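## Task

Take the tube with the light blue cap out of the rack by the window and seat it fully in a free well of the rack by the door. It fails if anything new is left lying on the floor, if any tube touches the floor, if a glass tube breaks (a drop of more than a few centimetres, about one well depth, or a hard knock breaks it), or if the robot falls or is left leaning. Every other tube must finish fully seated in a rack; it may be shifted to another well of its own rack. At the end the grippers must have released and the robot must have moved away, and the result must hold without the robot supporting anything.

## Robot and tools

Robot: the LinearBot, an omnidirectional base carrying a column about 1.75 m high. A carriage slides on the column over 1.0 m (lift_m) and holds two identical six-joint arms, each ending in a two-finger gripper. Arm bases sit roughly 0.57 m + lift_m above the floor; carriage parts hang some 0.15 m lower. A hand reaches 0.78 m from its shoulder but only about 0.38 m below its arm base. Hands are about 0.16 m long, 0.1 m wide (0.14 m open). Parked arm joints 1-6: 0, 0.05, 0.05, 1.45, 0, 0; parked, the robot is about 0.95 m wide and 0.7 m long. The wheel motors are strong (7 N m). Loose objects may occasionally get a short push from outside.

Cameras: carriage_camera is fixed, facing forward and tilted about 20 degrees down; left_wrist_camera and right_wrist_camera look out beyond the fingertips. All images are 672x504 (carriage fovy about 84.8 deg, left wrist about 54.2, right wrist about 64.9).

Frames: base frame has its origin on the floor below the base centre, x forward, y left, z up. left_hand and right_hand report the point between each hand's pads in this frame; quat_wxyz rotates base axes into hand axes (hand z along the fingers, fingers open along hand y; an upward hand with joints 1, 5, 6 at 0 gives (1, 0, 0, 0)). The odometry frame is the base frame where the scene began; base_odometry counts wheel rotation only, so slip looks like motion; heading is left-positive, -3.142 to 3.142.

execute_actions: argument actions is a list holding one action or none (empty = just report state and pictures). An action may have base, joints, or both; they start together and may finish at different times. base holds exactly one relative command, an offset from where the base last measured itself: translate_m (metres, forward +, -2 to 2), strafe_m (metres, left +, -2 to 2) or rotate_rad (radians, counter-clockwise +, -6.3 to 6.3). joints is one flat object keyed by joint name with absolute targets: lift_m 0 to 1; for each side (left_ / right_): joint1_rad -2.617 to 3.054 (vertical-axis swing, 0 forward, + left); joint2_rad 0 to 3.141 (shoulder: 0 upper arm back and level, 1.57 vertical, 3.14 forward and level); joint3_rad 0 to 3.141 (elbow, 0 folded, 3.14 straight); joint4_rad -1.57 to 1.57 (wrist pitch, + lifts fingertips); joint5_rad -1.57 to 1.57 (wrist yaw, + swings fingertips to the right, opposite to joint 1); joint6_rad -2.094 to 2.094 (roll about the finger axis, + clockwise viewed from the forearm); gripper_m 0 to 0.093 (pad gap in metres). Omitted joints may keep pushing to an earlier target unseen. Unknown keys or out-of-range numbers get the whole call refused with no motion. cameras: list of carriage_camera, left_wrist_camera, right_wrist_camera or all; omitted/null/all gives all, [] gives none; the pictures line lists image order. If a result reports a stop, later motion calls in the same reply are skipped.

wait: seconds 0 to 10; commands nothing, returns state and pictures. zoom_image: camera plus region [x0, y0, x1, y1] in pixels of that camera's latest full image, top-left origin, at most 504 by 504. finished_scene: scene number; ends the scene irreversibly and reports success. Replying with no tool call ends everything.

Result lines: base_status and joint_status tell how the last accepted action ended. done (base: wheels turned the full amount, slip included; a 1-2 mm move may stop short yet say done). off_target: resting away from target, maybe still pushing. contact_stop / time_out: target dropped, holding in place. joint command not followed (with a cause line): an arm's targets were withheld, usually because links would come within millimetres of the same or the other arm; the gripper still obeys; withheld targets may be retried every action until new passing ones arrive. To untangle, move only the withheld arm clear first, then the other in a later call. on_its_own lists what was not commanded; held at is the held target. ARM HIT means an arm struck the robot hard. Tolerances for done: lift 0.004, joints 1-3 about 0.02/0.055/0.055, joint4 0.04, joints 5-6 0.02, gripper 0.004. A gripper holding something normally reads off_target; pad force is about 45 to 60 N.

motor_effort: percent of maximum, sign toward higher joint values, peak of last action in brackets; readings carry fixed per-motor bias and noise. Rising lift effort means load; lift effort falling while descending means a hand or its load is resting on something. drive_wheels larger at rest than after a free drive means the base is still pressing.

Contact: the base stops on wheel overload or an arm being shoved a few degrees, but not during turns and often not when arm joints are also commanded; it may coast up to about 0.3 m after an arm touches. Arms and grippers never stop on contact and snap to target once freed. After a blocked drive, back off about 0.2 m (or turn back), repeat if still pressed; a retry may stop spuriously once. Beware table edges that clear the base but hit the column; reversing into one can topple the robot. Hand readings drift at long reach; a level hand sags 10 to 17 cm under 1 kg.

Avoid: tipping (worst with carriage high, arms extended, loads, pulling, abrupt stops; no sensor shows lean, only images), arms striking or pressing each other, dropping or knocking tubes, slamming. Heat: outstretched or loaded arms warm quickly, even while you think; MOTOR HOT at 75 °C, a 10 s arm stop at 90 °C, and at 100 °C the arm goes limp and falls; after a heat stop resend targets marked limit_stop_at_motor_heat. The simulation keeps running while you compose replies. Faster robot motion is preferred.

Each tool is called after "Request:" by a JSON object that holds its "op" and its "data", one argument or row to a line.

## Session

Request:
{"op": "execute_actions", "data": {
  "actions": [
    {"base":{"rotate_rad":-1.57}}
  ]
}}

Scene clock: 3.10 s.
base_odometry: x=+0.000 y=+0.000 heading=-1.569 (m, m, rad; odometry frame)
base_status: done
joint_positions: lift_m=+0.301 left_joint1_rad=-0.001 left_joint2_rad=+0.039 left_joint3_rad=+0.033 left_joint4_rad=+1.440 left_joint5_rad=+0.032 left_joint6_rad=+0.049 left_gripper_m=+0.094 right_joint1_rad=-0.029 right_joint2_rad=+0.052 right_joint3_rad=+0.053 right_joint4_rad=+1.469 right_joint5_rad=-0.034 right_joint6_rad=+0.040 right_gripper_m=+0.094
joint_status: not commanded
motor_effort: lift_m=+22(22) drive_wheels=+11(22) (%)
left_hand: x=+0.3147 y=+0.3417 z=+1.2732 quat_wxyz=(+0.997, +0.017, +0.068, +0.023) (m; base frame)
right_hand: x=+0.3059 y=-0.3421 z=+1.2794 quat_wxyz=(+0.999, -0.015, +0.051, +0.006) (m; base frame)
pictures: carriage_camera, left_wrist_camera, right_wrist_camera
Images, in order (width x height): carriage_camera 672x504, left_wrist_camera 672x504, right_wrist_camera 672x504.

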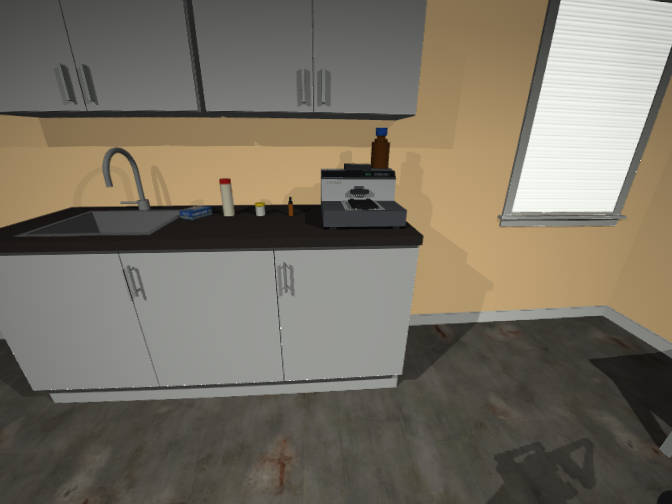

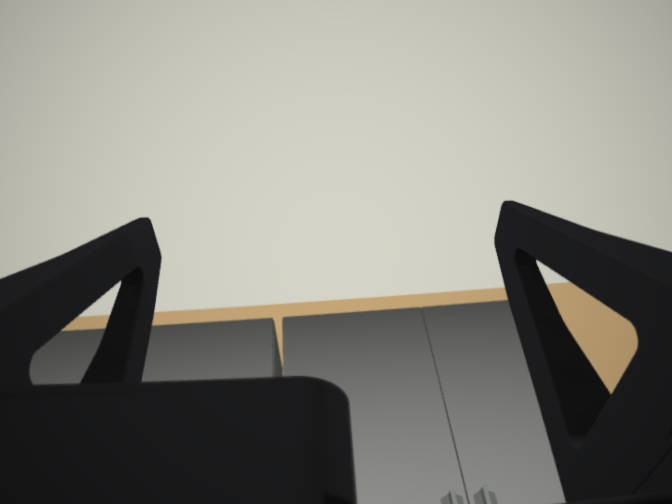

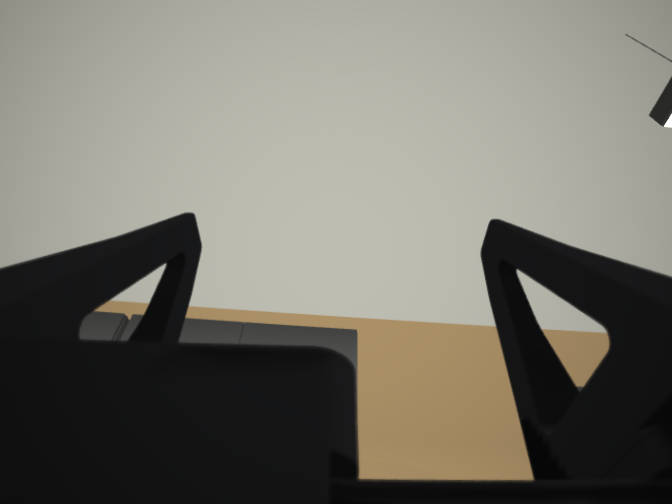

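The window table is to the right of this.

Request:
{"op": "execute_actions", "data": {
  "actions": [
    {"base":{"rotate_rad":-1.57},"joints":{"lift_m":0.62,"left_joint1_rad":0,"left_joint5_rad":0,"left_joint2_rad":1.95,"left_joint3_rad":1.75,"left_joint4_rad":-1.37,"left_joint6_rad":0,"left_gripper_m":0.036}}
  ],
  "cameras": ["carriage_camera"]
}}

Scene clock: 6.37 s.
base_odometry: x=+0.000 y=+0.000 heading=-3.138 (m, m, rad; odometry frame)
base_status: done
joint_positions: lift_m=+0.620 left_joint1_rad=+0.002 left_joint2_rad=+1.960 left_joint3_rad=+1.733 left_joint4_rad=-1.361 left_joint5_rad=+0.003 left_joint6_rad=+0.008 left_gripper_m=+0.036 right_joint1_rad=-0.029 right_joint2_rad=+0.052 right_joint3_rad=+0.053 right_joint4_rad=+1.467 right_joint5_rad=-0.032 right_joint6_rad=+0.040 right_gripper_m=+0.094
joint_status: all done
motor_effort: lift_m=+23(28) drive_wheels=+11(22) (%)
left_hand: x=+0.6476 y=+0.3473 z=+1.2817 quat_wxyz=(-0.009, +0.003, +1.000, -0.001) (m; base frame)
right_hand: x=+0.3064 y=-0.3423 z=+1.5985 quat_wxyz=(+0.999, -0.014, +0.052, +0.006) (m; base frame)
pictures: carriage_camera
Images, in order (width x height): carriage_camera 672x504.

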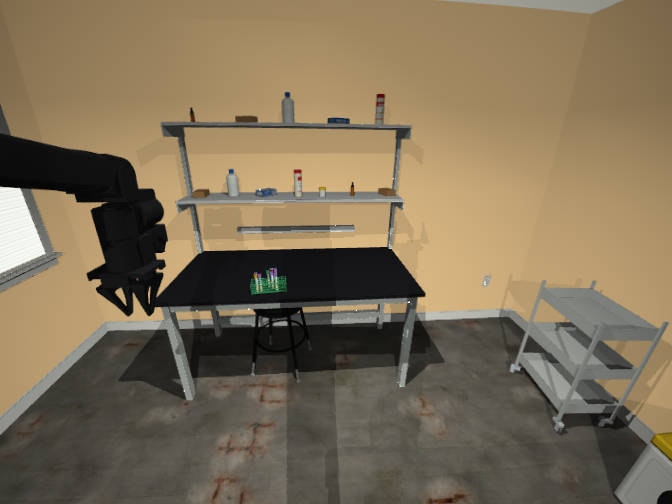

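Request:
{"op": "execute_actions", "data": {
  "actions": [
    {"base":{"translate_m":0.8}}
  ],
  "cameras": ["carriage_camera","left_wrist_camera"]
}}

Scene clock: 10.40 s.
base_odometry: x=-0.800 y=-0.001 heading=-3.140 (m, m, rad; odometry frame)
base_status: done
joint_positions: lift_m=+0.620 left_joint1_rad=+0.002 left_joint2_rad=+1.960 left_joint3_rad=+1.733 left_joint4_rad=-1.369 left_joint5_rad=+0.003 left_joint6_rad=+0.008 left_gripper_m=+0.036 right_joint1_rad=-0.029 right_joint2_rad=+0.052 right_joint3_rad=+0.053 right_joint4_rad=+1.467 right_joint5_rad=-0.032 right_joint6_rad=+0.040 right_gripper_m=+0.094
joint_status: not commanded
motor_effort: lift_m=+23(22) drive_wheels=-14(29) (%)
left_hand: x=+0.6456 y=+0.3475 z=+1.2817 quat_wxyz=(-0.013, +0.003, +1.000, -0.001) (m; base frame)
right_hand: x=+0.3063 y=-0.3423 z=+1.5985 quat_wxyz=(+0.999, -0.014, +0.052, +0.006) (m; base frame)
pictures: carriage_camera, left_wrist_camera
Images, in order (width x height): carriage_camera 672x504, left_wrist_camera 672x504.

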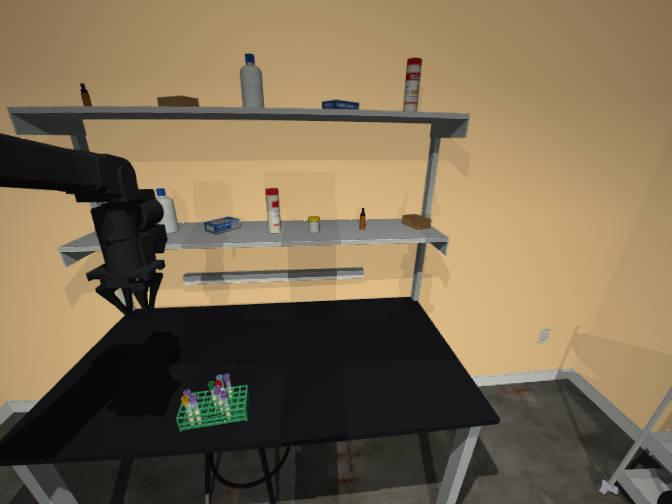

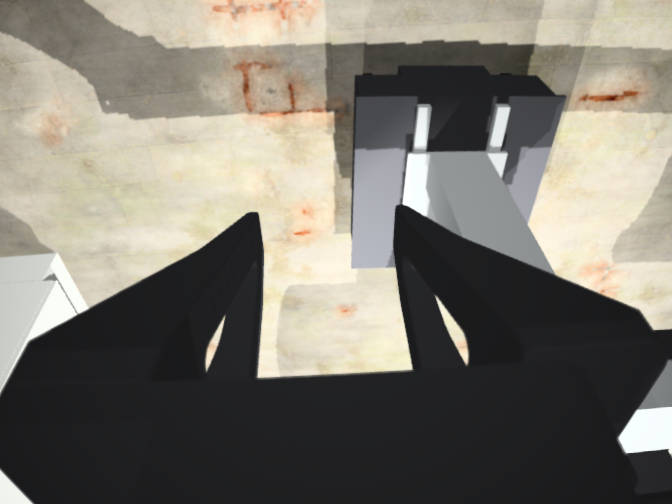

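Request:
{"op": "execute_actions", "data": {
  "actions": [
    {"base":{"translate_m":0.24},"joints":{"lift_m":0.5}}
  ],
  "cameras": ["carriage_camera","left_wrist_camera"]
}}

Scene clock: 12.77 s.
base_odometry: x=-1.040 y=+0.000 heading=+3.141 (m, m, rad; odometry frame)
base_status: done
joint_positions: lift_m=+0.500 left_joint1_rad=+0.002 left_joint2_rad=+1.954 left_joint3_rad=+1.733 left_joint4_rad=-1.372 left_joint5_rad=+0.003 left_joint6_rad=+0.008 left_gripper_m=+0.036 right_joint1_rad=-0.029 right_joint2_rad=+0.052 right_joint3_rad=+0.053 right_joint4_rad=+1.470 right_joint5_rad=-0.033 right_joint6_rad=+0.040 right_gripper_m=+0.094
joint_status: all done
motor_effort: lift_m=+22(21) drive_wheels=-14(25) (%)
left_hand: x=+0.6452 y=+0.3473 z=+1.1643 quat_wxyz=(-0.011, +0.003, +1.000, -0.001) (m; base frame)
right_hand: x=+0.3056 y=-0.3423 z=+1.4787 quat_wxyz=(+0.999, -0.015, +0.051, +0.006) (m; base frame)
pictures: carriage_camera, left_wrist_camera
Images, in order (width x height): carriage_camera 672x504, left_wrist_camera 672x504.

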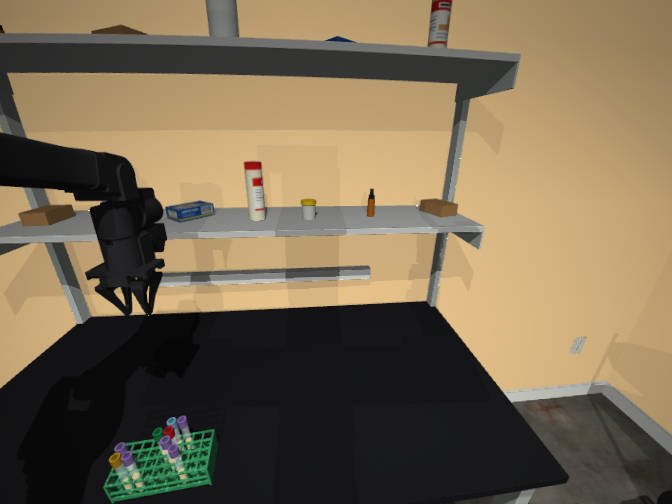

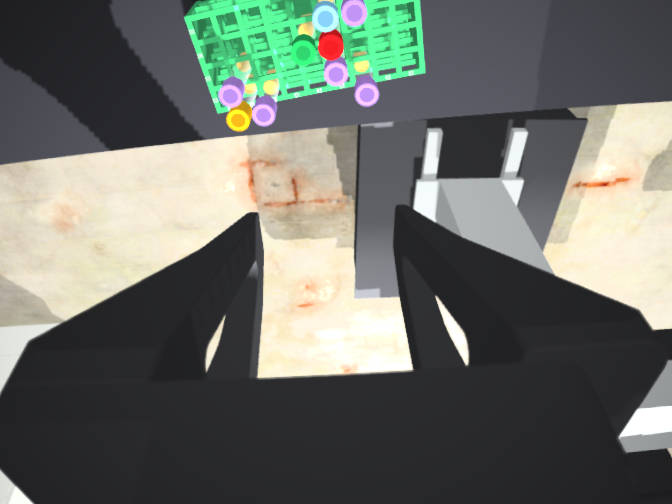

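Request:
{"op": "execute_actions", "data": {
  "actions": [
    {"base":{"translate_m":0.04},"joints":{"left_joint6_rad":-1.55}}
  ],
  "cameras": []
}}

Request:
{"op": "execute_actions", "data": {
  "actions": [
    {"base":{"strafe_m":-0.016},"joints":{"lift_m":0.405}}
  ],
  "cameras": ["left_wrist_camera"]
}}

Scene clock: 14.90 s.
base_odometry: x=-1.080 y=+0.000 heading=+3.139 (m, m, rad; odometry frame)
base_status: done
joint_positions: lift_m=+0.500 left_joint1_rad=+0.001 left_joint2_rad=+1.954 left_joint3_rad=+1.733 left_joint4_rad=-1.371 left_joint5_rad=+0.003 left_joint6_rad=-1.540 left_gripper_m=+0.036 right_joint1_rad=-0.029 right_joint2_rad=+0.052 right_joint3_rad=+0.053 right_joint4_rad=+1.469 right_joint5_rad=-0.033 right_joint6_rad=+0.040 right_gripper_m=+0.094
joint_status: all done
motor_effort: lift_m=+22(22) drive_wheels=-12(23) (%)
left_hand: x=+0.6454 y=+0.3472 z=+1.1643 quat_wxyz=(-0.008, -0.697, +0.717, +0.006) (m; base frame)
right_hand: x=+0.3059 y=-0.3423 z=+1.4786 quat_wxyz=(+0.999, -0.015, +0.051, +0.006) (m; base frame)
pictures: none
No camera images: the call's "cameras" was empty. Leave "cameras" out to get every camera's image.

Scene clock: 15.80 s.
base_odometry: x=-1.080 y=+0.016 heading=+3.140 (m, m, rad; odometry frame)
base_status: done
joint_positions: lift_m=+0.405 left_joint1_rad=-0.002 left_joint2_rad=+1.955 left_joint3_rad=+1.734 left_joint4_rad=-1.370 left_joint5_rad=+0.003 left_joint6_rad=-1.540 left_gripper_m=+0.036 right_joint1_rad=-0.029 right_joint2_rad=+0.052 right_joint3_rad=+0.053 right_joint4_rad=+1.470 right_joint5_rad=-0.033 right_joint6_rad=+0.040 right_gripper_m=+0.094
joint_status: all done
motor_effort: lift_m=+22(21) drive_wheels=+8(14) (%)
left_hand: x=+0.6457 y=+0.3459 z=+1.0689 quat_wxyz=(-0.008, -0.696, +0.718, +0.006) (m; base frame)
right_hand: x=+0.3056 y=-0.3422 z=+1.3837 quat_wxyz=(+0.999, -0.015, +0.051, +0.006) (m; base frame)
pictures: left_wrist_camera
Images, in order (width x height): left_wrist_camera 672x504.

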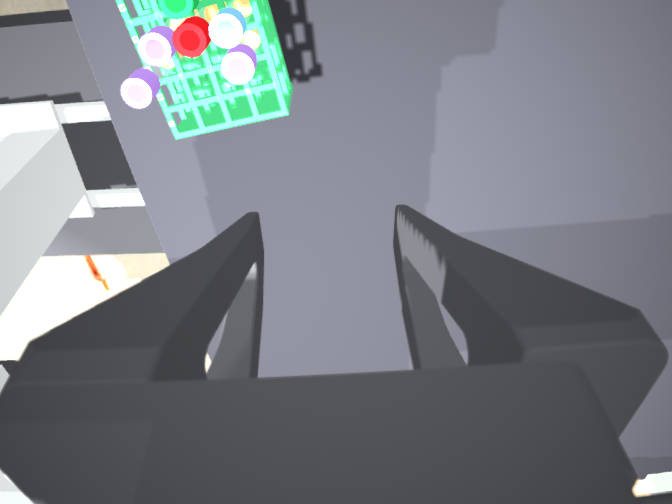

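Request:
{"op": "execute_actions", "data": {
  "actions": [
    {"base":{"translate_m":-0.041}}
  ],
  "cameras": []
}}

Request:
{"op": "execute_actions", "data": {
  "actions": [
    {"base":{"strafe_m":0.015},"joints":{"lift_m":0.33}}
  ],
  "cameras": ["left_wrist_camera","carriage_camera"]
}}

Scene clock: 17.30 s.
base_odometry: x=-1.039 y=+0.016 heading=+3.140 (m, m, rad; odometry frame)
base_status: done
joint_positions: lift_m=+0.405 left_joint1_rad=-0.002 left_joint2_rad=+1.955 left_joint3_rad=+1.734 left_joint4_rad=-1.370 left_joint5_rad=+0.003 left_joint6_rad=-1.540 left_gripper_m=+0.036 right_joint1_rad=-0.029 right_joint2_rad=+0.052 right_joint3_rad=+0.053 right_joint4_rad=+1.470 right_joint5_rad=-0.033 right_joint6_rad=+0.040 right_gripper_m=+0.094
joint_status: not commanded
motor_effort: lift_m=+21(21) drive_wheels=+2(17) (%)
left_hand: x=+0.6457 y=+0.3459 z=+1.0689 quat_wxyz=(-0.008, -0.696, +0.718, +0.006) (m; base frame)
right_hand: x=+0.3056 y=-0.3422 z=+1.3837 quat_wxyz=(+0.999, -0.015, +0.051, +0.006) (m; base frame)
pictures: none
No camera images: the call's "cameras" was empty. Leave "cameras" out to get every camera's image.

Scene clock: 18.13 s.
base_odometry: x=-1.039 y=+0.001 heading=+3.140 (m, m, rad; odometry frame)
base_status: done
joint_positions: lift_m=+0.330 left_joint1_rad=-0.002 left_joint2_rad=+1.956 left_joint3_rad=+1.734 left_joint4_rad=-1.370 left_joint5_rad=+0.003 left_joint6_rad=-1.540 left_gripper_m=+0.036 right_joint1_rad=-0.029 right_joint2_rad=+0.052 right_joint3_rad=+0.053 right_joint4_rad=+1.470 right_joint5_rad=-0.033 right_joint6_rad=+0.040 right_gripper_m=+0.094
joint_status: all done
motor_effort: lift_m=+21(22) drive_wheels=+2(9) (%)
left_hand: x=+0.6457 y=+0.3461 z=+0.9936 quat_wxyz=(-0.009, -0.696, +0.718, +0.007) (m; base frame)
right_hand: x=+0.3056 y=-0.3422 z=+1.3087 quat_wxyz=(+0.999, -0.015, +0.050, +0.006) (m; base frame)
pictures: carriage_camera, left_wrist_camera
Images, in order (width x height): carriage_camera 672x504, left_wrist_camera 672x504.

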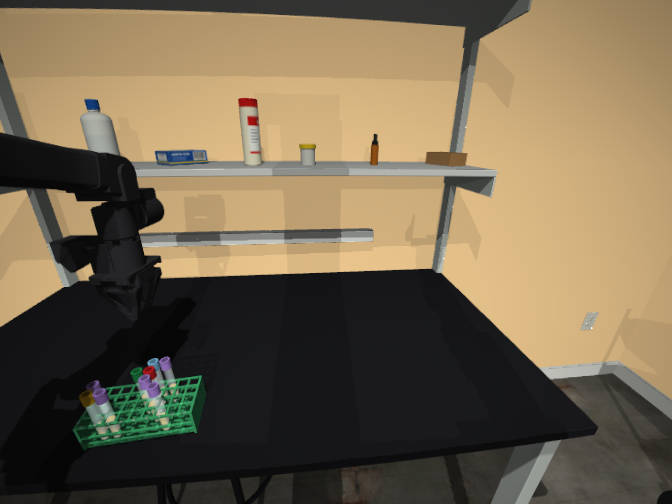

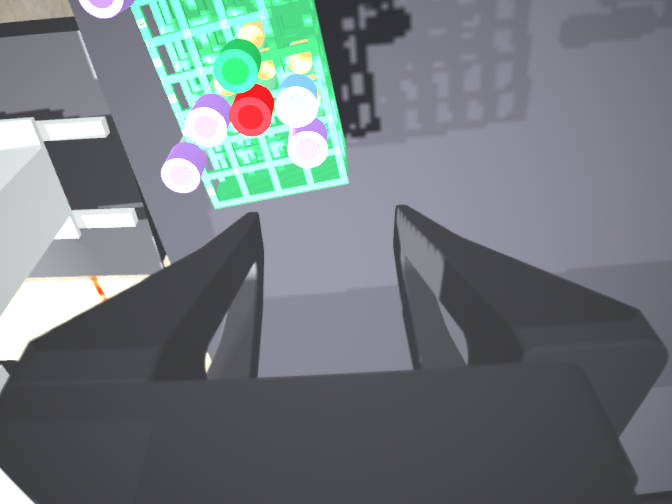

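Request:
{"op": "execute_actions", "data": {
  "actions": [
    {"base":{"translate_m":-0.005}}
  ],
  "cameras": []
}}

Request:
{"op": "execute_actions", "data": {
  "actions": [
    {"base":{"strafe_m":-0.008},"joints":{"lift_m":0.29}}
  ],
  "cameras": ["left_wrist_camera"]
}}

Scene clock: 19.43 s.
base_odometry: x=-1.034 y=+0.002 heading=+3.140 (m, m, rad; odometry frame)
base_status: done
joint_positions: lift_m=+0.330 left_joint1_rad=-0.002 left_joint2_rad=+1.956 left_joint3_rad=+1.734 left_joint4_rad=-1.371 left_joint5_rad=+0.003 left_joint6_rad=-1.540 left_gripper_m=+0.036 right_joint1_rad=-0.029 right_joint2_rad=+0.052 right_joint3_rad=+0.053 right_joint4_rad=+1.471 right_joint5_rad=-0.033 right_joint6_rad=+0.040 right_gripper_m=+0.094
joint_status: not commanded
motor_effort: lift_m=+21(21) drive_wheels=+3(15) (%)
left_hand: x=+0.6455 y=+0.3461 z=+0.9936 quat_wxyz=(-0.009, -0.696, +0.718, +0.007) (m; base frame)
right_hand: x=+0.3055 y=-0.3422 z=+1.3087 quat_wxyz=(+0.999, -0.015, +0.050, +0.006) (m; base frame)
pictures: none
No camera images: the call's "cameras" was empty. Leave "cameras" out to get every camera's image.

Scene clock: 20.13 s.
base_odometry: x=-1.034 y=+0.009 heading=+3.140 (m, m, rad; odometry frame)
base_status: done
joint_positions: lift_m=+0.290 left_joint1_rad=-0.001 left_joint2_rad=+1.959 left_joint3_rad=+1.734 left_joint4_rad=-1.371 left_joint5_rad=+0.003 left_joint6_rad=-1.540 left_gripper_m=+0.036 right_joint1_rad=-0.029 right_joint2_rad=+0.052 right_joint3_rad=+0.053 right_joint4_rad=+1.470 right_joint5_rad=-0.033 right_joint6_rad=+0.040 right_gripper_m=+0.094
joint_status: all done
motor_effort: lift_m=+21(22) drive_wheels=-3(5) (%)
left_hand: x=+0.6455 y=+0.3465 z=+0.9526 quat_wxyz=(-0.010, -0.696, +0.718, +0.008) (m; base frame)
right_hand: x=+0.3056 y=-0.3422 z=+1.2687 quat_wxyz=(+0.999, -0.015, +0.050, +0.006) (m; base frame)
pictures: left_wrist_camera
Images, in order (width x height): left_wrist_camera 672x504.

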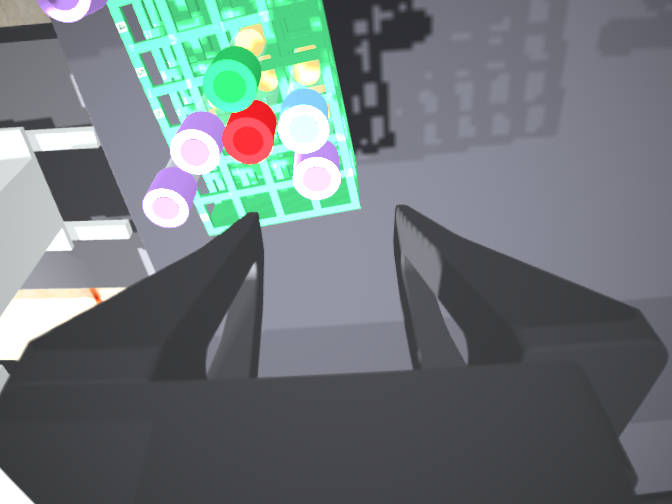

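Request:
{"op": "execute_actions", "data": {
  "actions": [
    {"base":{"strafe_m":-0.04},"joints":{"lift_m":0.23,"left_gripper_m":0.045}}
  ],
  "cameras": ["left_wrist_camera","carriage_camera"]
}}

Scene clock: 21.60 s.
base_odometry: x=-1.034 y=+0.049 heading=+3.139 (m, m, rad; odometry frame)
base_status: done
joint_positions: lift_m=+0.230 left_joint1_rad=+0.000 left_joint2_rad=+1.957 left_joint3_rad=+1.734 left_joint4_rad=-1.371 left_joint5_rad=+0.003 left_joint6_rad=-1.540 left_gripper_m=+0.045 right_joint1_rad=-0.029 right_joint2_rad=+0.052 right_joint3_rad=+0.053 right_joint4_rad=+1.470 right_joint5_rad=-0.033 right_joint6_rad=+0.040 right_gripper_m=+0.094
joint_status: all done
motor_effort: lift_m=+21(22) drive_wheels=-4(10) (%)
left_hand: x=+0.6456 y=+0.3466 z=+0.8932 quat_wxyz=(-0.009, -0.696, +0.718, +0.007) (m; base frame)
right_hand: x=+0.3056 y=-0.3422 z=+1.2087 quat_wxyz=(+0.999, -0.015, +0.050, +0.006) (m; base frame)
pictures: carriage_camera, left_wrist_camera
Images, in order (width x height): carriage_camera 672x504, left_wrist_camera 672x504.

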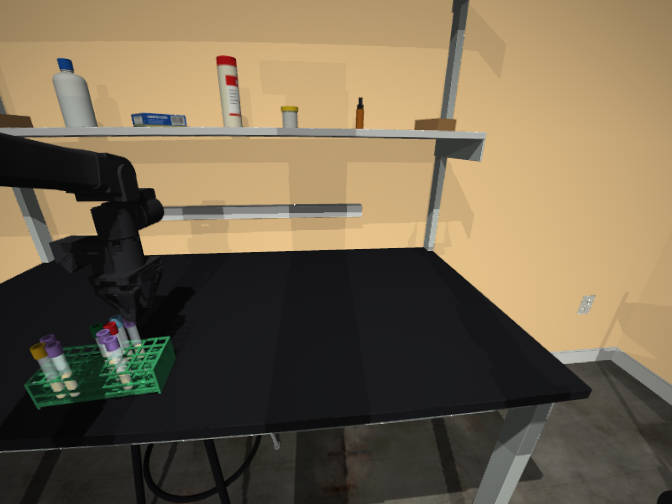

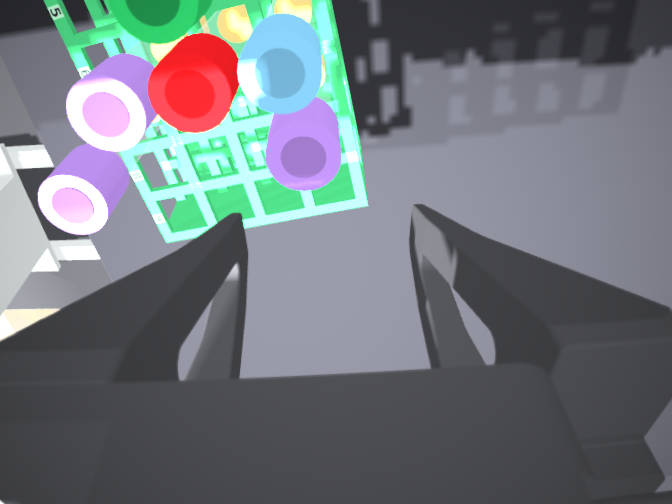

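Request:
{"op": "execute_actions", "data": {
  "actions": [
    {"base":{"translate_m":-0.006},"joints":{"lift_m":0.195}}
  ],
  "cameras": ["left_wrist_camera"]
}}

Scene clock: 22.50 s.
base_odometry: x=-1.028 y=+0.049 heading=+3.139 (m, m, rad; odometry frame)
base_status: done
joint_positions: lift_m=+0.195 left_joint1_rad=+0.000 left_joint2_rad=+1.957 left_joint3_rad=+1.734 left_joint4_rad=-1.371 left_joint5_rad=+0.003 left_joint6_rad=-1.540 left_gripper_m=+0.045 right_joint1_rad=-0.029 right_joint2_rad=+0.052 right_joint3_rad=+0.053 right_joint4_rad=+1.470 right_joint5_rad=-0.033 right_joint6_rad=+0.040 right_gripper_m=+0.094
joint_status: all done
motor_effort: lift_m=+21(21) drive_wheels=+1(6) (%)
left_hand: x=+0.6456 y=+0.3466 z=+0.8582 quat_wxyz=(-0.009, -0.696, +0.718, +0.007) (m; base frame)
right_hand: x=+0.3056 y=-0.3422 z=+1.1737 quat_wxyz=(+0.999, -0.015, +0.050, +0.006) (m; base frame)
pictures: left_wrist_camera
Images, in order (width x height): left_wrist_camera 672x504.

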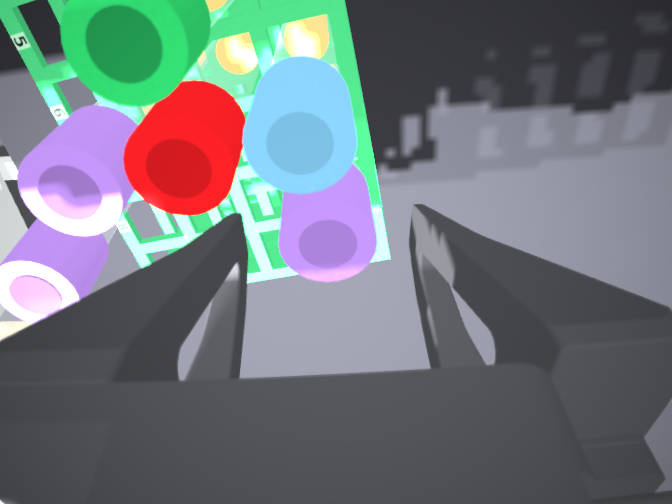

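Request:
{"op": "execute_actions", "data": {
  "actions": [
    {"joints":{"lift_m":0.165}}
  ],
  "cameras": ["left_wrist_camera"]
}}

Request:
{"op": "execute_actions", "data": {
  "actions": [
    {"joints":{"left_gripper_m":0.012}}
  ],
  "cameras": []
}}

Request:
{"op": "execute_actions", "data": {
  "actions": [
    {"joints":{"lift_m":0.26}}
  ],
  "cameras": ["left_wrist_camera","carriage_camera"]
}}

Scene clock: 23.53 s.
base_odometry: x=-1.028 y=+0.050 heading=+3.139 (m, m, rad; odometry frame)
base_status: not commanded
joint_positions: lift_m=+0.165 left_joint1_rad=+0.000 left_joint2_rad=+1.956 left_joint3_rad=+1.736 left_joint4_rad=-1.373 left_joint5_rad=+0.003 left_joint6_rad=-1.542 left_gripper_m=+0.045 right_joint1_rad=-0.029 right_joint2_rad=+0.052 right_joint3_rad=+0.053 right_joint4_rad=+1.470 right_joint5_rad=-0.033 right_joint6_rad=+0.040 right_gripper_m=+0.094
joint_status: all done
motor_effort: lift_m=+20(22) drive_wheels=+0(0) (%)
left_hand: x=+0.6455 y=+0.3465 z=+0.8291 quat_wxyz=(-0.009, -0.697, +0.717, +0.007) (m; base frame)
right_hand: x=+0.3056 y=-0.3422 z=+1.1438 quat_wxyz=(+0.999, -0.015, +0.050, +0.006) (m; base frame)
pictures: left_wrist_camera
Images, in order (width x height): left_wrist_camera 672x504.

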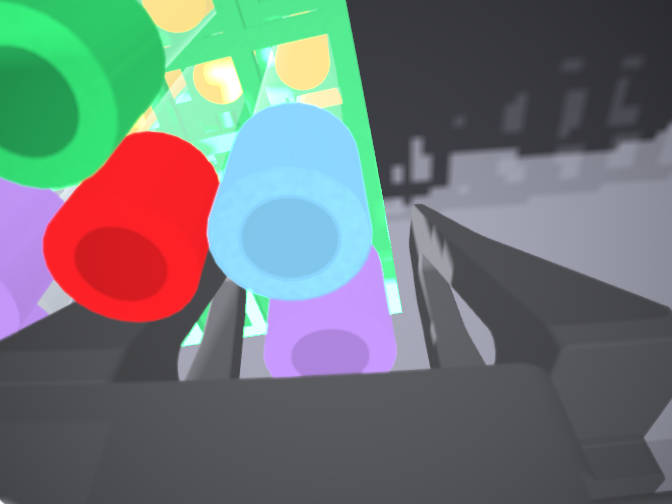

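Scene clock: 24.07 s.
base_odometry: x=-1.028 y=+0.050 heading=+3.139 (m, m, rad; odometry frame)
base_status: not commanded
joint_positions: lift_m=+0.165 left_joint1_rad=+0.000 left_joint2_rad=+1.954 left_joint3_rad=+1.740 left_joint4_rad=-1.371 left_joint5_rad=+0.003 left_joint6_rad=-1.546 left_gripper_m=+0.013 right_joint1_rad=-0.029 right_joint2_rad=+0.052 right_joint3_rad=+0.053 right_joint4_rad=+1.470 right_joint5_rad=-0.033 right_joint6_rad=+0.040 right_gripper_m=+0.094
joint_status: all done
motor_effort: lift_m=+20(20) drive_wheels=+0(0) (%)
left_hand: x=+0.6471 y=+0.3466 z=+0.8311 quat_wxyz=(-0.006, -0.698, +0.716, +0.004) (m; base frame)
right_hand: x=+0.3056 y=-0.3422 z=+1.1438 quat_wxyz=(+0.999, -0.015, +0.050, +0.006) (m; base frame)
pictures: none
No camera images: the call's "cameras" was empty. Leave "cameras" out to get every camera's image.

Scene clock: 24.97 s.
base_odometry: x=-1.028 y=+0.050 heading=+3.139 (m, m, rad; odometry frame)
base_status: not commanded
joint_positions: lift_m=+0.260 left_joint1_rad=+0.000 left_joint2_rad=+1.959 left_joint3_rad=+1.740 left_joint4_rad=-1.368 left_joint5_rad=+0.003 left_joint6_rad=-1.546 left_gripper_m=+0.013 right_joint1_rad=-0.029 right_joint2_rad=+0.052 right_joint3_rad=+0.053 right_joint4_rad=+1.470 right_joint5_rad=-0.033 right_joint6_rad=+0.040 right_gripper_m=+0.094
joint_status: all done
motor_effort: lift_m=+22(28) drive_wheels=+0(0) (%)
left_hand: x=+0.6477 y=+0.3466 z=+0.9242 quat_wxyz=(-0.007, -0.698, +0.716, +0.005) (m; base frame)
right_hand: x=+0.3056 y=-0.3422 z=+1.2386 quat_wxyz=(+0.999, -0.015, +0.051, +0.006) (m; base frame)
pictures: carriage_camera, left_wrist_camera
Images, in order (width x height): carriage_camera 672x504, left_wrist_camera 672x504.

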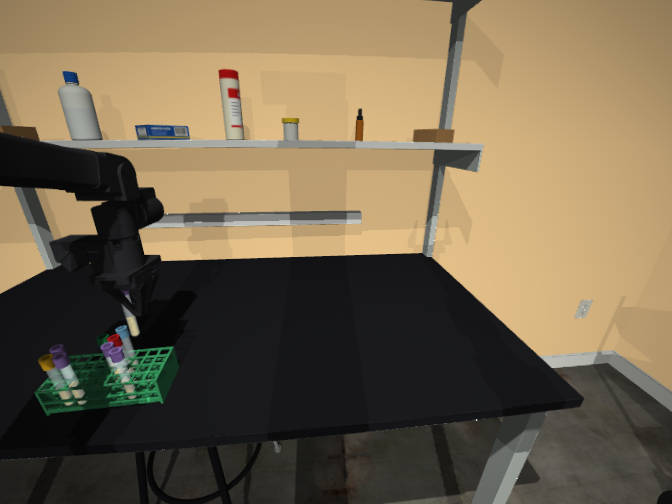

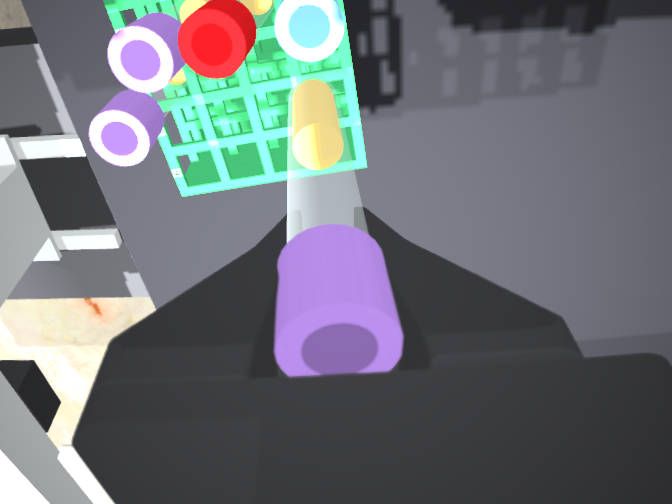

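Request:
{"op": "execute_actions", "data": {
  "actions": [
    {"base":{"strafe_m":-0.021},"joints":{"left_gripper_m":0.008}}
  ],
  "cameras": []
}}

Request:
{"op": "execute_actions", "data": {
  "actions": [
    {"base":{"translate_m":0.003},"joints":{"lift_m":0.225}}
  ],
  "cameras": ["left_wrist_camera"]
}}

Request:
{"op": "zoom_image", "data": {
  "camera": "left_wrist_camera",
  "region": [190,20,450,215]
}}

Scene clock: 26.13 s.
base_odometry: x=-1.027 y=+0.070 heading=+3.139 (m, m, rad; odometry frame)
base_status: done
joint_positions: lift_m=+0.260 left_joint1_rad=-0.002 left_joint2_rad=+1.959 left_joint3_rad=+1.740 left_joint4_rad=-1.368 left_joint5_rad=+0.003 left_joint6_rad=-1.546 left_gripper_m=+0.013 right_joint1_rad=-0.029 right_joint2_rad=+0.052 right_joint3_rad=+0.053 right_joint4_rad=+1.469 right_joint5_rad=-0.033 right_joint6_rad=+0.040 right_gripper_m=+0.094
joint_status: left_gripper_m off_target (ended at +0.013, target +0.008)
motor_effort: lift_m=+22(22) drive_wheels=-4(12) (%)
left_hand: x=+0.6477 y=+0.3459 z=+0.9242 quat_wxyz=(-0.007, -0.697, +0.717, +0.005) (m; base frame)
right_hand: x=+0.3058 y=-0.3422 z=+1.2385 quat_wxyz=(+0.999, -0.015, +0.051, +0.006) (m; base frame)
pictures: none
No camera images: the call's "cameras" was empty. Leave "cameras" out to get every camera's image.

Scene clock: 27.10 s.
base_odometry: x=-1.030 y=+0.070 heading=+3.139 (m, m, rad; odometry frame)
base_status: done
joint_positions: lift_m=+0.225 left_joint1_rad=-0.002 left_joint2_rad=+1.960 left_joint3_rad=+1.740 left_joint4_rad=-1.369 left_joint5_rad=+0.003 left_joint6_rad=-1.546 left_gripper_m=+0.013 right_joint1_rad=-0.029 right_joint2_rad=+0.052 right_joint3_rad=+0.053 right_joint4_rad=+1.469 right_joint5_rad=-0.033 right_joint6_rad=+0.040 right_gripper_m=+0.094
joint_status: all done
motor_effort: lift_m=+21(22) drive_wheels=-3(9) (%)
left_hand: x=+0.6474 y=+0.3459 z=+0.8888 quat_wxyz=(-0.008, -0.697, +0.717, +0.005) (m; base frame)
right_hand: x=+0.3057 y=-0.3422 z=+1.2037 quat_wxyz=(+0.999, -0.015, +0.051, +0.006) (m; base frame)
pictures: left_wrist_camera
Images, in order (width x height): left_wrist_camera 672x504.

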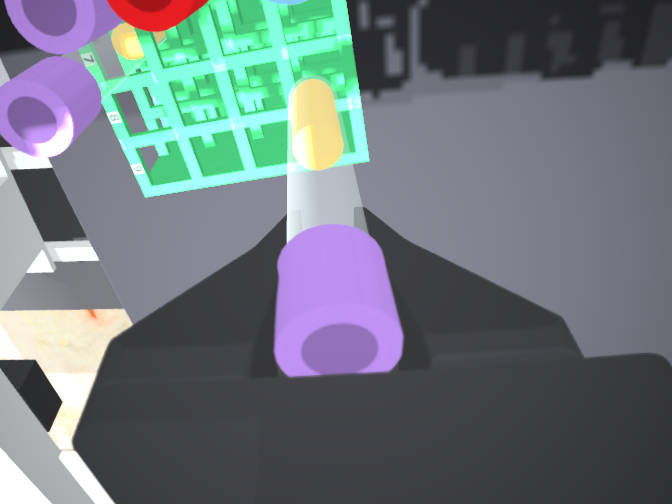

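Region (190, 20, 450, 215) of left_wrist_camera's 672x504 image, scaled by 1.938, with more detail than that image has; it fills the top 378 rows of this view, and the rest is white.

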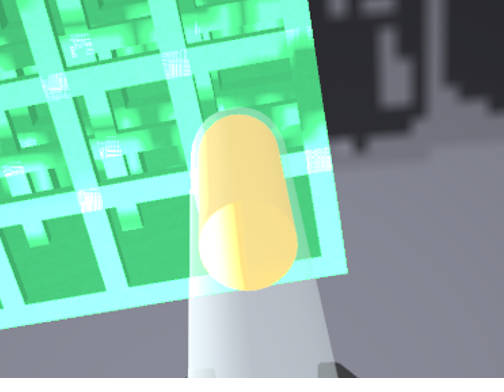

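Request:
{"op": "execute_actions", "data": {
  "actions": [
    {"base":{"strafe_m":0.004}}
  ],
  "cameras": []
}}

Request:
{"op": "execute_actions", "data": {
  "actions": [
    {"joints":{"lift_m":0.2}}
  ],
  "cameras": ["left_wrist_camera"]
}}

Scene clock: 28.17 s.
base_odometry: x=-1.030 y=+0.066 heading=+3.139 (m, m, rad; odometry frame)
base_status: done
joint_positions: lift_m=+0.225 left_joint1_rad=+0.000 left_joint2_rad=+1.959 left_joint3_rad=+1.740 left_joint4_rad=-1.369 left_joint5_rad=+0.003 left_joint6_rad=-1.546 left_gripper_m=+0.013 right_joint1_rad=-0.029 right_joint2_rad=+0.052 right_joint3_rad=+0.053 right_joint4_rad=+1.470 right_joint5_rad=-0.033 right_joint6_rad=+0.040 right_gripper_m=+0.094
joint_status: not commanded
motor_effort: lift_m=+21(21) drive_wheels=+1(13) (%)
left_hand: x=+0.6474 y=+0.3466 z=+0.8892 quat_wxyz=(-0.007, -0.698, +0.716, +0.005) (m; base frame)
right_hand: x=+0.3056 y=-0.3422 z=+1.2038 quat_wxyz=(+0.999, -0.015, +0.050, +0.006) (m; base frame)
pictures: none
No camera images: the call's "cameras" was empty. Leave "cameras" out to get every camera's image.

Scene clock: 28.77 s.
base_odometry: x=-1.030 y=+0.066 heading=+3.139 (m, m, rad; odometry frame)
base_status: not commanded
joint_positions: lift_m=+0.200 left_joint1_rad=+0.000 left_joint2_rad=+1.960 left_joint3_rad=+1.740 left_joint4_rad=-1.369 left_joint5_rad=+0.005 left_joint6_rad=-1.546 left_gripper_m=+0.013 right_joint1_rad=-0.029 right_joint2_rad=+0.052 right_joint3_rad=+0.053 right_joint4_rad=+1.470 right_joint5_rad=-0.033 right_joint6_rad=+0.040 right_gripper_m=+0.094
joint_status: all done
motor_effort: lift_m=+21(22) drive_wheels=+1(1) (%)
left_hand: x=+0.6476 y=+0.3462 z=+0.8639 quat_wxyz=(-0.008, -0.698, +0.716, +0.004) (m; base frame)
right_hand: x=+0.3056 y=-0.3422 z=+1.1787 quat_wxyz=(+0.999, -0.015, +0.051, +0.006) (m; base frame)
pictures: left_wrist_camera
Images, in order (width x height): left_wrist_camera 672x504.

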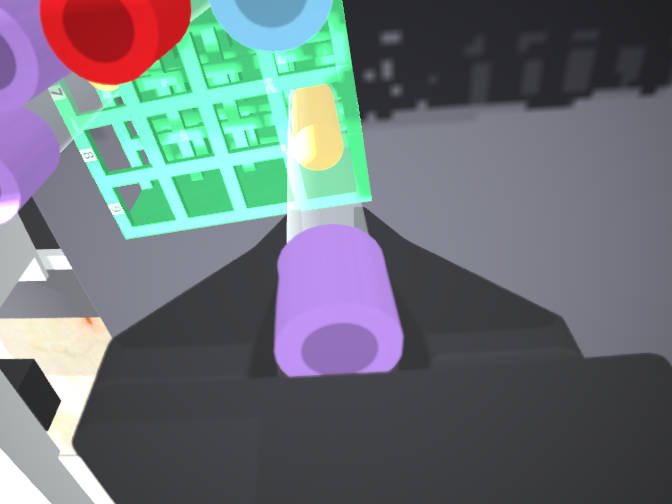

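Request:
{"op": "execute_actions", "data": {
  "actions": [
    {"joints":{"lift_m":0.167}}
  ],
  "cameras": []
}}

Request:
{"op": "execute_actions", "data": {
  "actions": [
    {"joints":{"left_gripper_m":0.036}}
  ],
  "cameras": []
}}

Request:
{"op": "execute_actions", "data": {
  "actions": [
    {"joints":{"lift_m":0.26}}
  ],
  "cameras": []
}}

Request:
{"op": "execute_actions", "data": {
  "actions": [
    {"base":{"strafe_m":0.035},"joints":{"left_joint6_rad":0.17}}
  ],
  "cameras": ["left_wrist_camera"]
}}

Scene clock: 29.60 s.
base_odometry: x=-1.030 y=+0.066 heading=+3.139 (m, m, rad; odometry frame)
base_status: not commanded
joint_positions: lift_m=+0.167 left_joint1_rad=+0.000 left_joint2_rad=+1.957 left_joint3_rad=+1.740 left_joint4_rad=-1.369 left_joint5_rad=+0.005 left_joint6_rad=-1.546 left_gripper_m=+0.013 right_joint1_rad=-0.029 right_joint2_rad=+0.052 right_joint3_rad=+0.053 right_joint4_rad=+1.469 right_joint5_rad=-0.033 right_joint6_rad=+0.040 right_gripper_m=+0.094
joint_status: all done
motor_effort: lift_m=+21(22) drive_wheels=+1(1) (%)
left_hand: x=+0.6475 y=+0.3462 z=+0.8317 quat_wxyz=(-0.007, -0.698, +0.716, +0.004) (m; base frame)
right_hand: x=+0.3057 y=-0.3422 z=+1.1457 quat_wxyz=(+0.999, -0.015, +0.051, +0.006) (m; base frame)
pictures: none
No camera images: the call's "cameras" was empty. Leave "cameras" out to get every camera's image.

Scene clock: 30.13 s.
base_odometry: x=-1.030 y=+0.066 heading=+3.139 (m, m, rad; odometry frame)
base_status: not commanded
joint_positions: lift_m=+0.167 left_joint1_rad=+0.000 left_joint2_rad=+1.957 left_joint3_rad=+1.740 left_joint4_rad=-1.369 left_joint5_rad=+0.005 left_joint6_rad=-1.546 left_gripper_m=+0.036 right_joint1_rad=-0.029 right_joint2_rad=+0.052 right_joint3_rad=+0.053 right_joint4_rad=+1.469 right_joint5_rad=-0.033 right_joint6_rad=+0.040 right_gripper_m=+0.094
joint_status: all done
motor_effort: lift_m=+21(21) drive_wheels=+1(1) (%)
left_hand: x=+0.6474 y=+0.3462 z=+0.8317 quat_wxyz=(-0.008, -0.698, +0.716, +0.004) (m; base frame)
right_hand: x=+0.3057 y=-0.3422 z=+1.1457 quat_wxyz=(+0.999, -0.015, +0.051, +0.006) (m; base frame)
pictures: none
No camera images: the call's "cameras" was empty. Leave "cameras" out to get every camera's image.

Scene clock: 31.03 s.
base_odometry: x=-1.030 y=+0.066 heading=+3.139 (m, m, rad; odometry frame)
base_status: not commanded
joint_positions: lift_m=+0.260 left_joint1_rad=+0.000 left_joint2_rad=+1.957 left_joint3_rad=+1.740 left_joint4_rad=-1.370 left_joint5_rad=+0.005 left_joint6_rad=-1.546 left_gripper_m=+0.036 right_joint1_rad=-0.029 right_joint2_rad=+0.052 right_joint3_rad=+0.053 right_joint4_rad=+1.469 right_joint5_rad=-0.033 right_joint6_rad=+0.040 right_gripper_m=+0.094
joint_status: all done
motor_effort: lift_m=+23(28) drive_wheels=+1(1) (%)
left_hand: x=+0.6473 y=+0.3462 z=+0.9247 quat_wxyz=(-0.008, -0.698, +0.716, +0.004) (m; base frame)
right_hand: x=+0.3057 y=-0.3422 z=+1.2385 quat_wxyz=(+0.999, -0.015, +0.051, +0.006) (m; base frame)
pictures: none
No camera images: the call's "cameras" was empty. Leave "cameras" out to get every camera's image.

Scene clock: 32.83 s.
base_odometry: x=-1.030 y=+0.032 heading=+3.139 (m, m, rad; odometry frame)
base_status: done
joint_positions: lift_m=+0.260 left_joint1_rad=+0.002 left_joint2_rad=+1.957 left_joint3_rad=+1.740 left_joint4_rad=-1.370 left_joint5_rad=+0.005 left_joint6_rad=+0.160 left_gripper_m=+0.036 right_joint1_rad=-0.029 right_joint2_rad=+0.052 right_joint3_rad=+0.053 right_joint4_rad=+1.470 right_joint5_rad=-0.033 right_joint6_rad=+0.040 right_gripper_m=+0.094
joint_status: all done
motor_effort: lift_m=+23(23) drive_wheels=-3(13) (%)
left_hand: x=+0.6472 y=+0.3469 z=+0.9247 quat_wxyz=(-0.008, +0.079, +0.997, -0.003) (m; base frame)
right_hand: x=+0.3056 y=-0.3422 z=+1.2385 quat_wxyz=(+0.999, -0.015, +0.050, +0.006) (m; base frame)
pictures: left_wrist_camera
Images, in order (width x height): left_wrist_camera 672x504.

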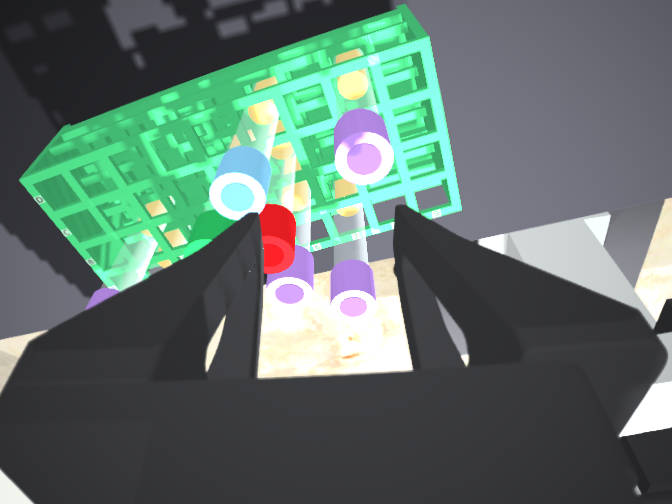

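Request:
{"op": "execute_actions", "data": {
  "actions": [
    {"base":{"strafe_m":0.029},"joints":{"left_joint6_rad":-0.17,"lift_m":0.23}}
  ],
  "cameras": ["left_wrist_camera"]
}}

Scene clock: 34.33 s.
base_odometry: x=-1.030 y=+0.003 heading=+3.138 (m, m, rad; odometry frame)
base_status: done
joint_positions: lift_m=+0.230 left_joint1_rad=+0.002 left_joint2_rad=+1.957 left_joint3_rad=+1.740 left_joint4_rad=-1.370 left_joint5_rad=+0.005 left_joint6_rad=-0.161 left_gripper_m=+0.036 right_joint1_rad=-0.029 right_joint2_rad=+0.052 right_joint3_rad=+0.053 right_joint4_rad=+1.470 right_joint5_rad=-0.033 right_joint6_rad=+0.040 right_gripper_m=+0.094
joint_status: all done
motor_effort: lift_m=+21(22) drive_wheels=-3(15) (%)
left_hand: x=+0.6472 y=+0.3469 z=+0.8950 quat_wxyz=(-0.008, -0.081, +0.997, -0.002) (m; base frame)
right_hand: x=+0.3056 y=-0.3423 z=+1.2087 quat_wxyz=(+0.999, -0.015, +0.051, +0.006) (m; base frame)
pictures: left_wrist_camera
Images, in order (width x height): left_wrist_camera 672x504.

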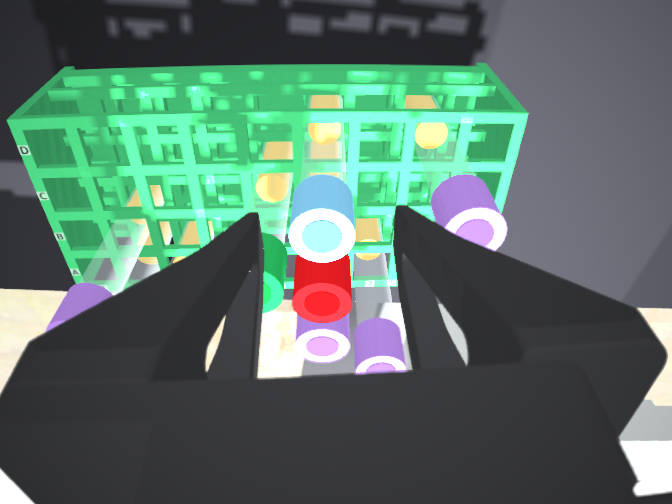

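Request:
{"op": "execute_actions", "data": {
  "actions": [
    {"base":{"translate_m":0.003},"joints":{"lift_m":0.2}}
  ],
  "cameras": ["left_wrist_camera"]
}}

Scene clock: 35.13 s.
base_odometry: x=-1.033 y=+0.003 heading=+3.138 (m, m, rad; odometry frame)
base_status: done
joint_positions: lift_m=+0.200 left_joint1_rad=+0.000 left_joint2_rad=+1.962 left_joint3_rad=+1.740 left_joint4_rad=-1.371 left_joint5_rad=+0.005 left_joint6_rad=-0.161 left_gripper_m=+0.036 right_joint1_rad=-0.029 right_joint2_rad=+0.052 right_joint3_rad=+0.053 right_joint4_rad=+1.470 right_joint5_rad=-0.033 right_joint6_rad=+0.040 right_gripper_m=+0.094
joint_status: all done
motor_effort: lift_m=+21(23) drive_wheels=-4(11) (%)
left_hand: x=+0.6470 y=+0.3464 z=+0.8631 quat_wxyz=(-0.011, -0.080, +0.997, -0.002) (m; base frame)
right_hand: x=+0.3055 y=-0.3423 z=+1.1787 quat_wxyz=(+0.999, -0.015, +0.050, +0.006) (m; base frame)
pictures: left_wrist_camera
Images, in order (width x height): left_wrist_camera 672x504.

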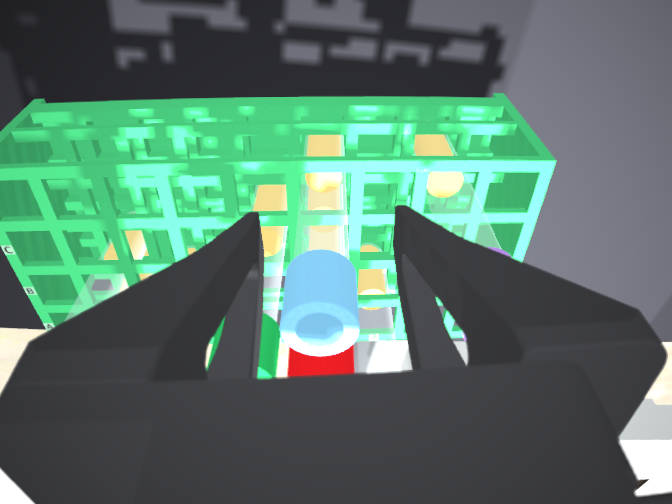

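Request:
{"op": "execute_actions", "data": {
  "actions": [
    {"joints":{"lift_m":0.185}}
  ],
  "cameras": []
}}

Request:
{"op": "execute_actions", "data": {
  "actions": [
    {"joints":{"left_gripper_m":0.009}}
  ],
  "cameras": []
}}

Request:
{"op": "execute_actions", "data": {
  "actions": [
    {"joints":{"lift_m":0.22}}
  ],
  "cameras": ["left_wrist_camera","carriage_camera"]
}}

Scene clock: 35.87 s.
base_odometry: x=-1.033 y=+0.003 heading=+3.138 (m, m, rad; odometry frame)
base_status: not commanded
joint_positions: lift_m=+0.185 left_joint1_rad=+0.000 left_joint2_rad=+1.960 left_joint3_rad=+1.740 left_joint4_rad=-1.371 left_joint5_rad=+0.005 left_joint6_rad=-0.161 left_gripper_m=+0.036 right_joint1_rad=-0.029 right_joint2_rad=+0.052 right_joint3_rad=+0.053 right_joint4_rad=+1.470 right_joint5_rad=-0.033 right_joint6_rad=+0.040 right_gripper_m=+0.094
joint_status: all done
motor_effort: lift_m=+21(23) drive_wheels=-4(5) (%)
left_hand: x=+0.6469 y=+0.3464 z=+0.8488 quat_wxyz=(-0.010, -0.080, +0.997, -0.002) (m; base frame)
right_hand: x=+0.3056 y=-0.3423 z=+1.1637 quat_wxyz=(+0.999, -0.015, +0.051, +0.006) (m; base frame)
pictures: none
No camera images: the call's "cameras" was empty. Leave "cameras" out to get every camera's image.

Scene clock: 36.40 s.
base_odometry: x=-1.033 y=+0.003 heading=+3.138 (m, m, rad; odometry frame)
base_status: not commanded
joint_positions: lift_m=+0.185 left_joint1_rad=+0.000 left_joint2_rad=+1.960 left_joint3_rad=+1.740 left_joint4_rad=-1.371 left_joint5_rad=+0.005 left_joint6_rad=-0.161 left_gripper_m=+0.015 right_joint1_rad=-0.029 right_joint2_rad=+0.052 right_joint3_rad=+0.053 right_joint4_rad=+1.470 right_joint5_rad=-0.033 right_joint6_rad=+0.040 right_gripper_m=+0.094
joint_status: left_gripper_m off_target (ended at +0.015, target +0.009)
motor_effort: lift_m=+21(21) drive_wheels=-4(5) (%)
left_hand: x=+0.6470 y=+0.3464 z=+0.8488 quat_wxyz=(-0.010, -0.080, +0.997, -0.002) (m; base frame)
right_hand: x=+0.3056 y=-0.3423 z=+1.1637 quat_wxyz=(+0.999, -0.015, +0.051, +0.006) (m; base frame)
pictures: none
No camera images: the call's "cameras" was empty. Leave "cameras" out to get every camera's image.

Scene clock: 37.07 s.
base_odometry: x=-1.033 y=+0.003 heading=+3.138 (m, m, rad; odometry frame)
base_status: not commanded
joint_positions: lift_m=+0.220 left_joint1_rad=+0.000 left_joint2_rad=+1.957 left_joint3_rad=+1.740 left_joint4_rad=-1.369 left_joint5_rad=+0.005 left_joint6_rad=-0.161 left_gripper_m=+0.015 right_joint1_rad=-0.029 right_joint2_rad=+0.052 right_joint3_rad=+0.053 right_joint4_rad=+1.469 right_joint5_rad=-0.033 right_joint6_rad=+0.040 right_gripper_m=+0.094
joint_status: all done
motor_effort: lift_m=+23(28) drive_wheels=-4(5) (%)
left_hand: x=+0.6474 y=+0.3464 z=+0.8846 quat_wxyz=(-0.008, -0.080, +0.997, -0.002) (m; base frame)
right_hand: x=+0.3057 y=-0.3423 z=+1.1985 quat_wxyz=(+0.999, -0.015, +0.051, +0.006) (m; base frame)
pictures: carriage_camera, left_wrist_camera
Images, in order (width x height): carriage_camera 672x504, left_wrist_camera 672x504.

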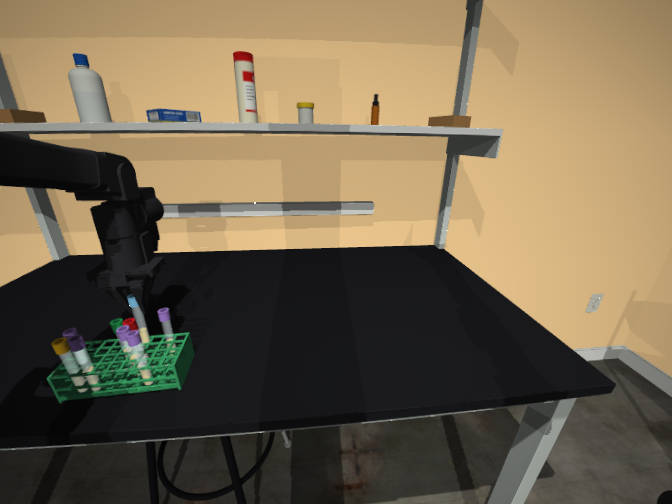

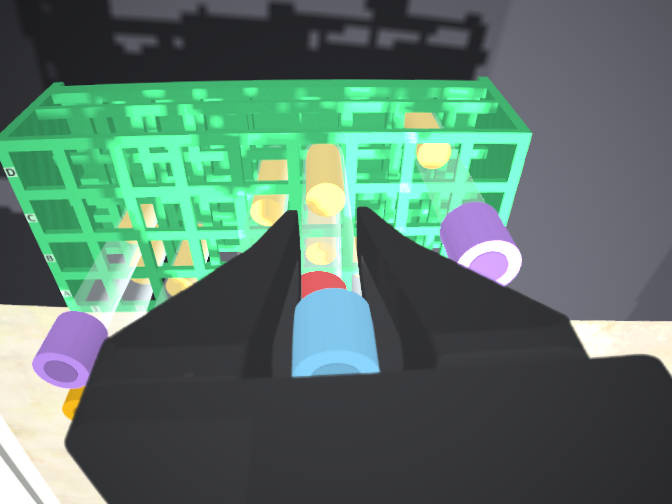

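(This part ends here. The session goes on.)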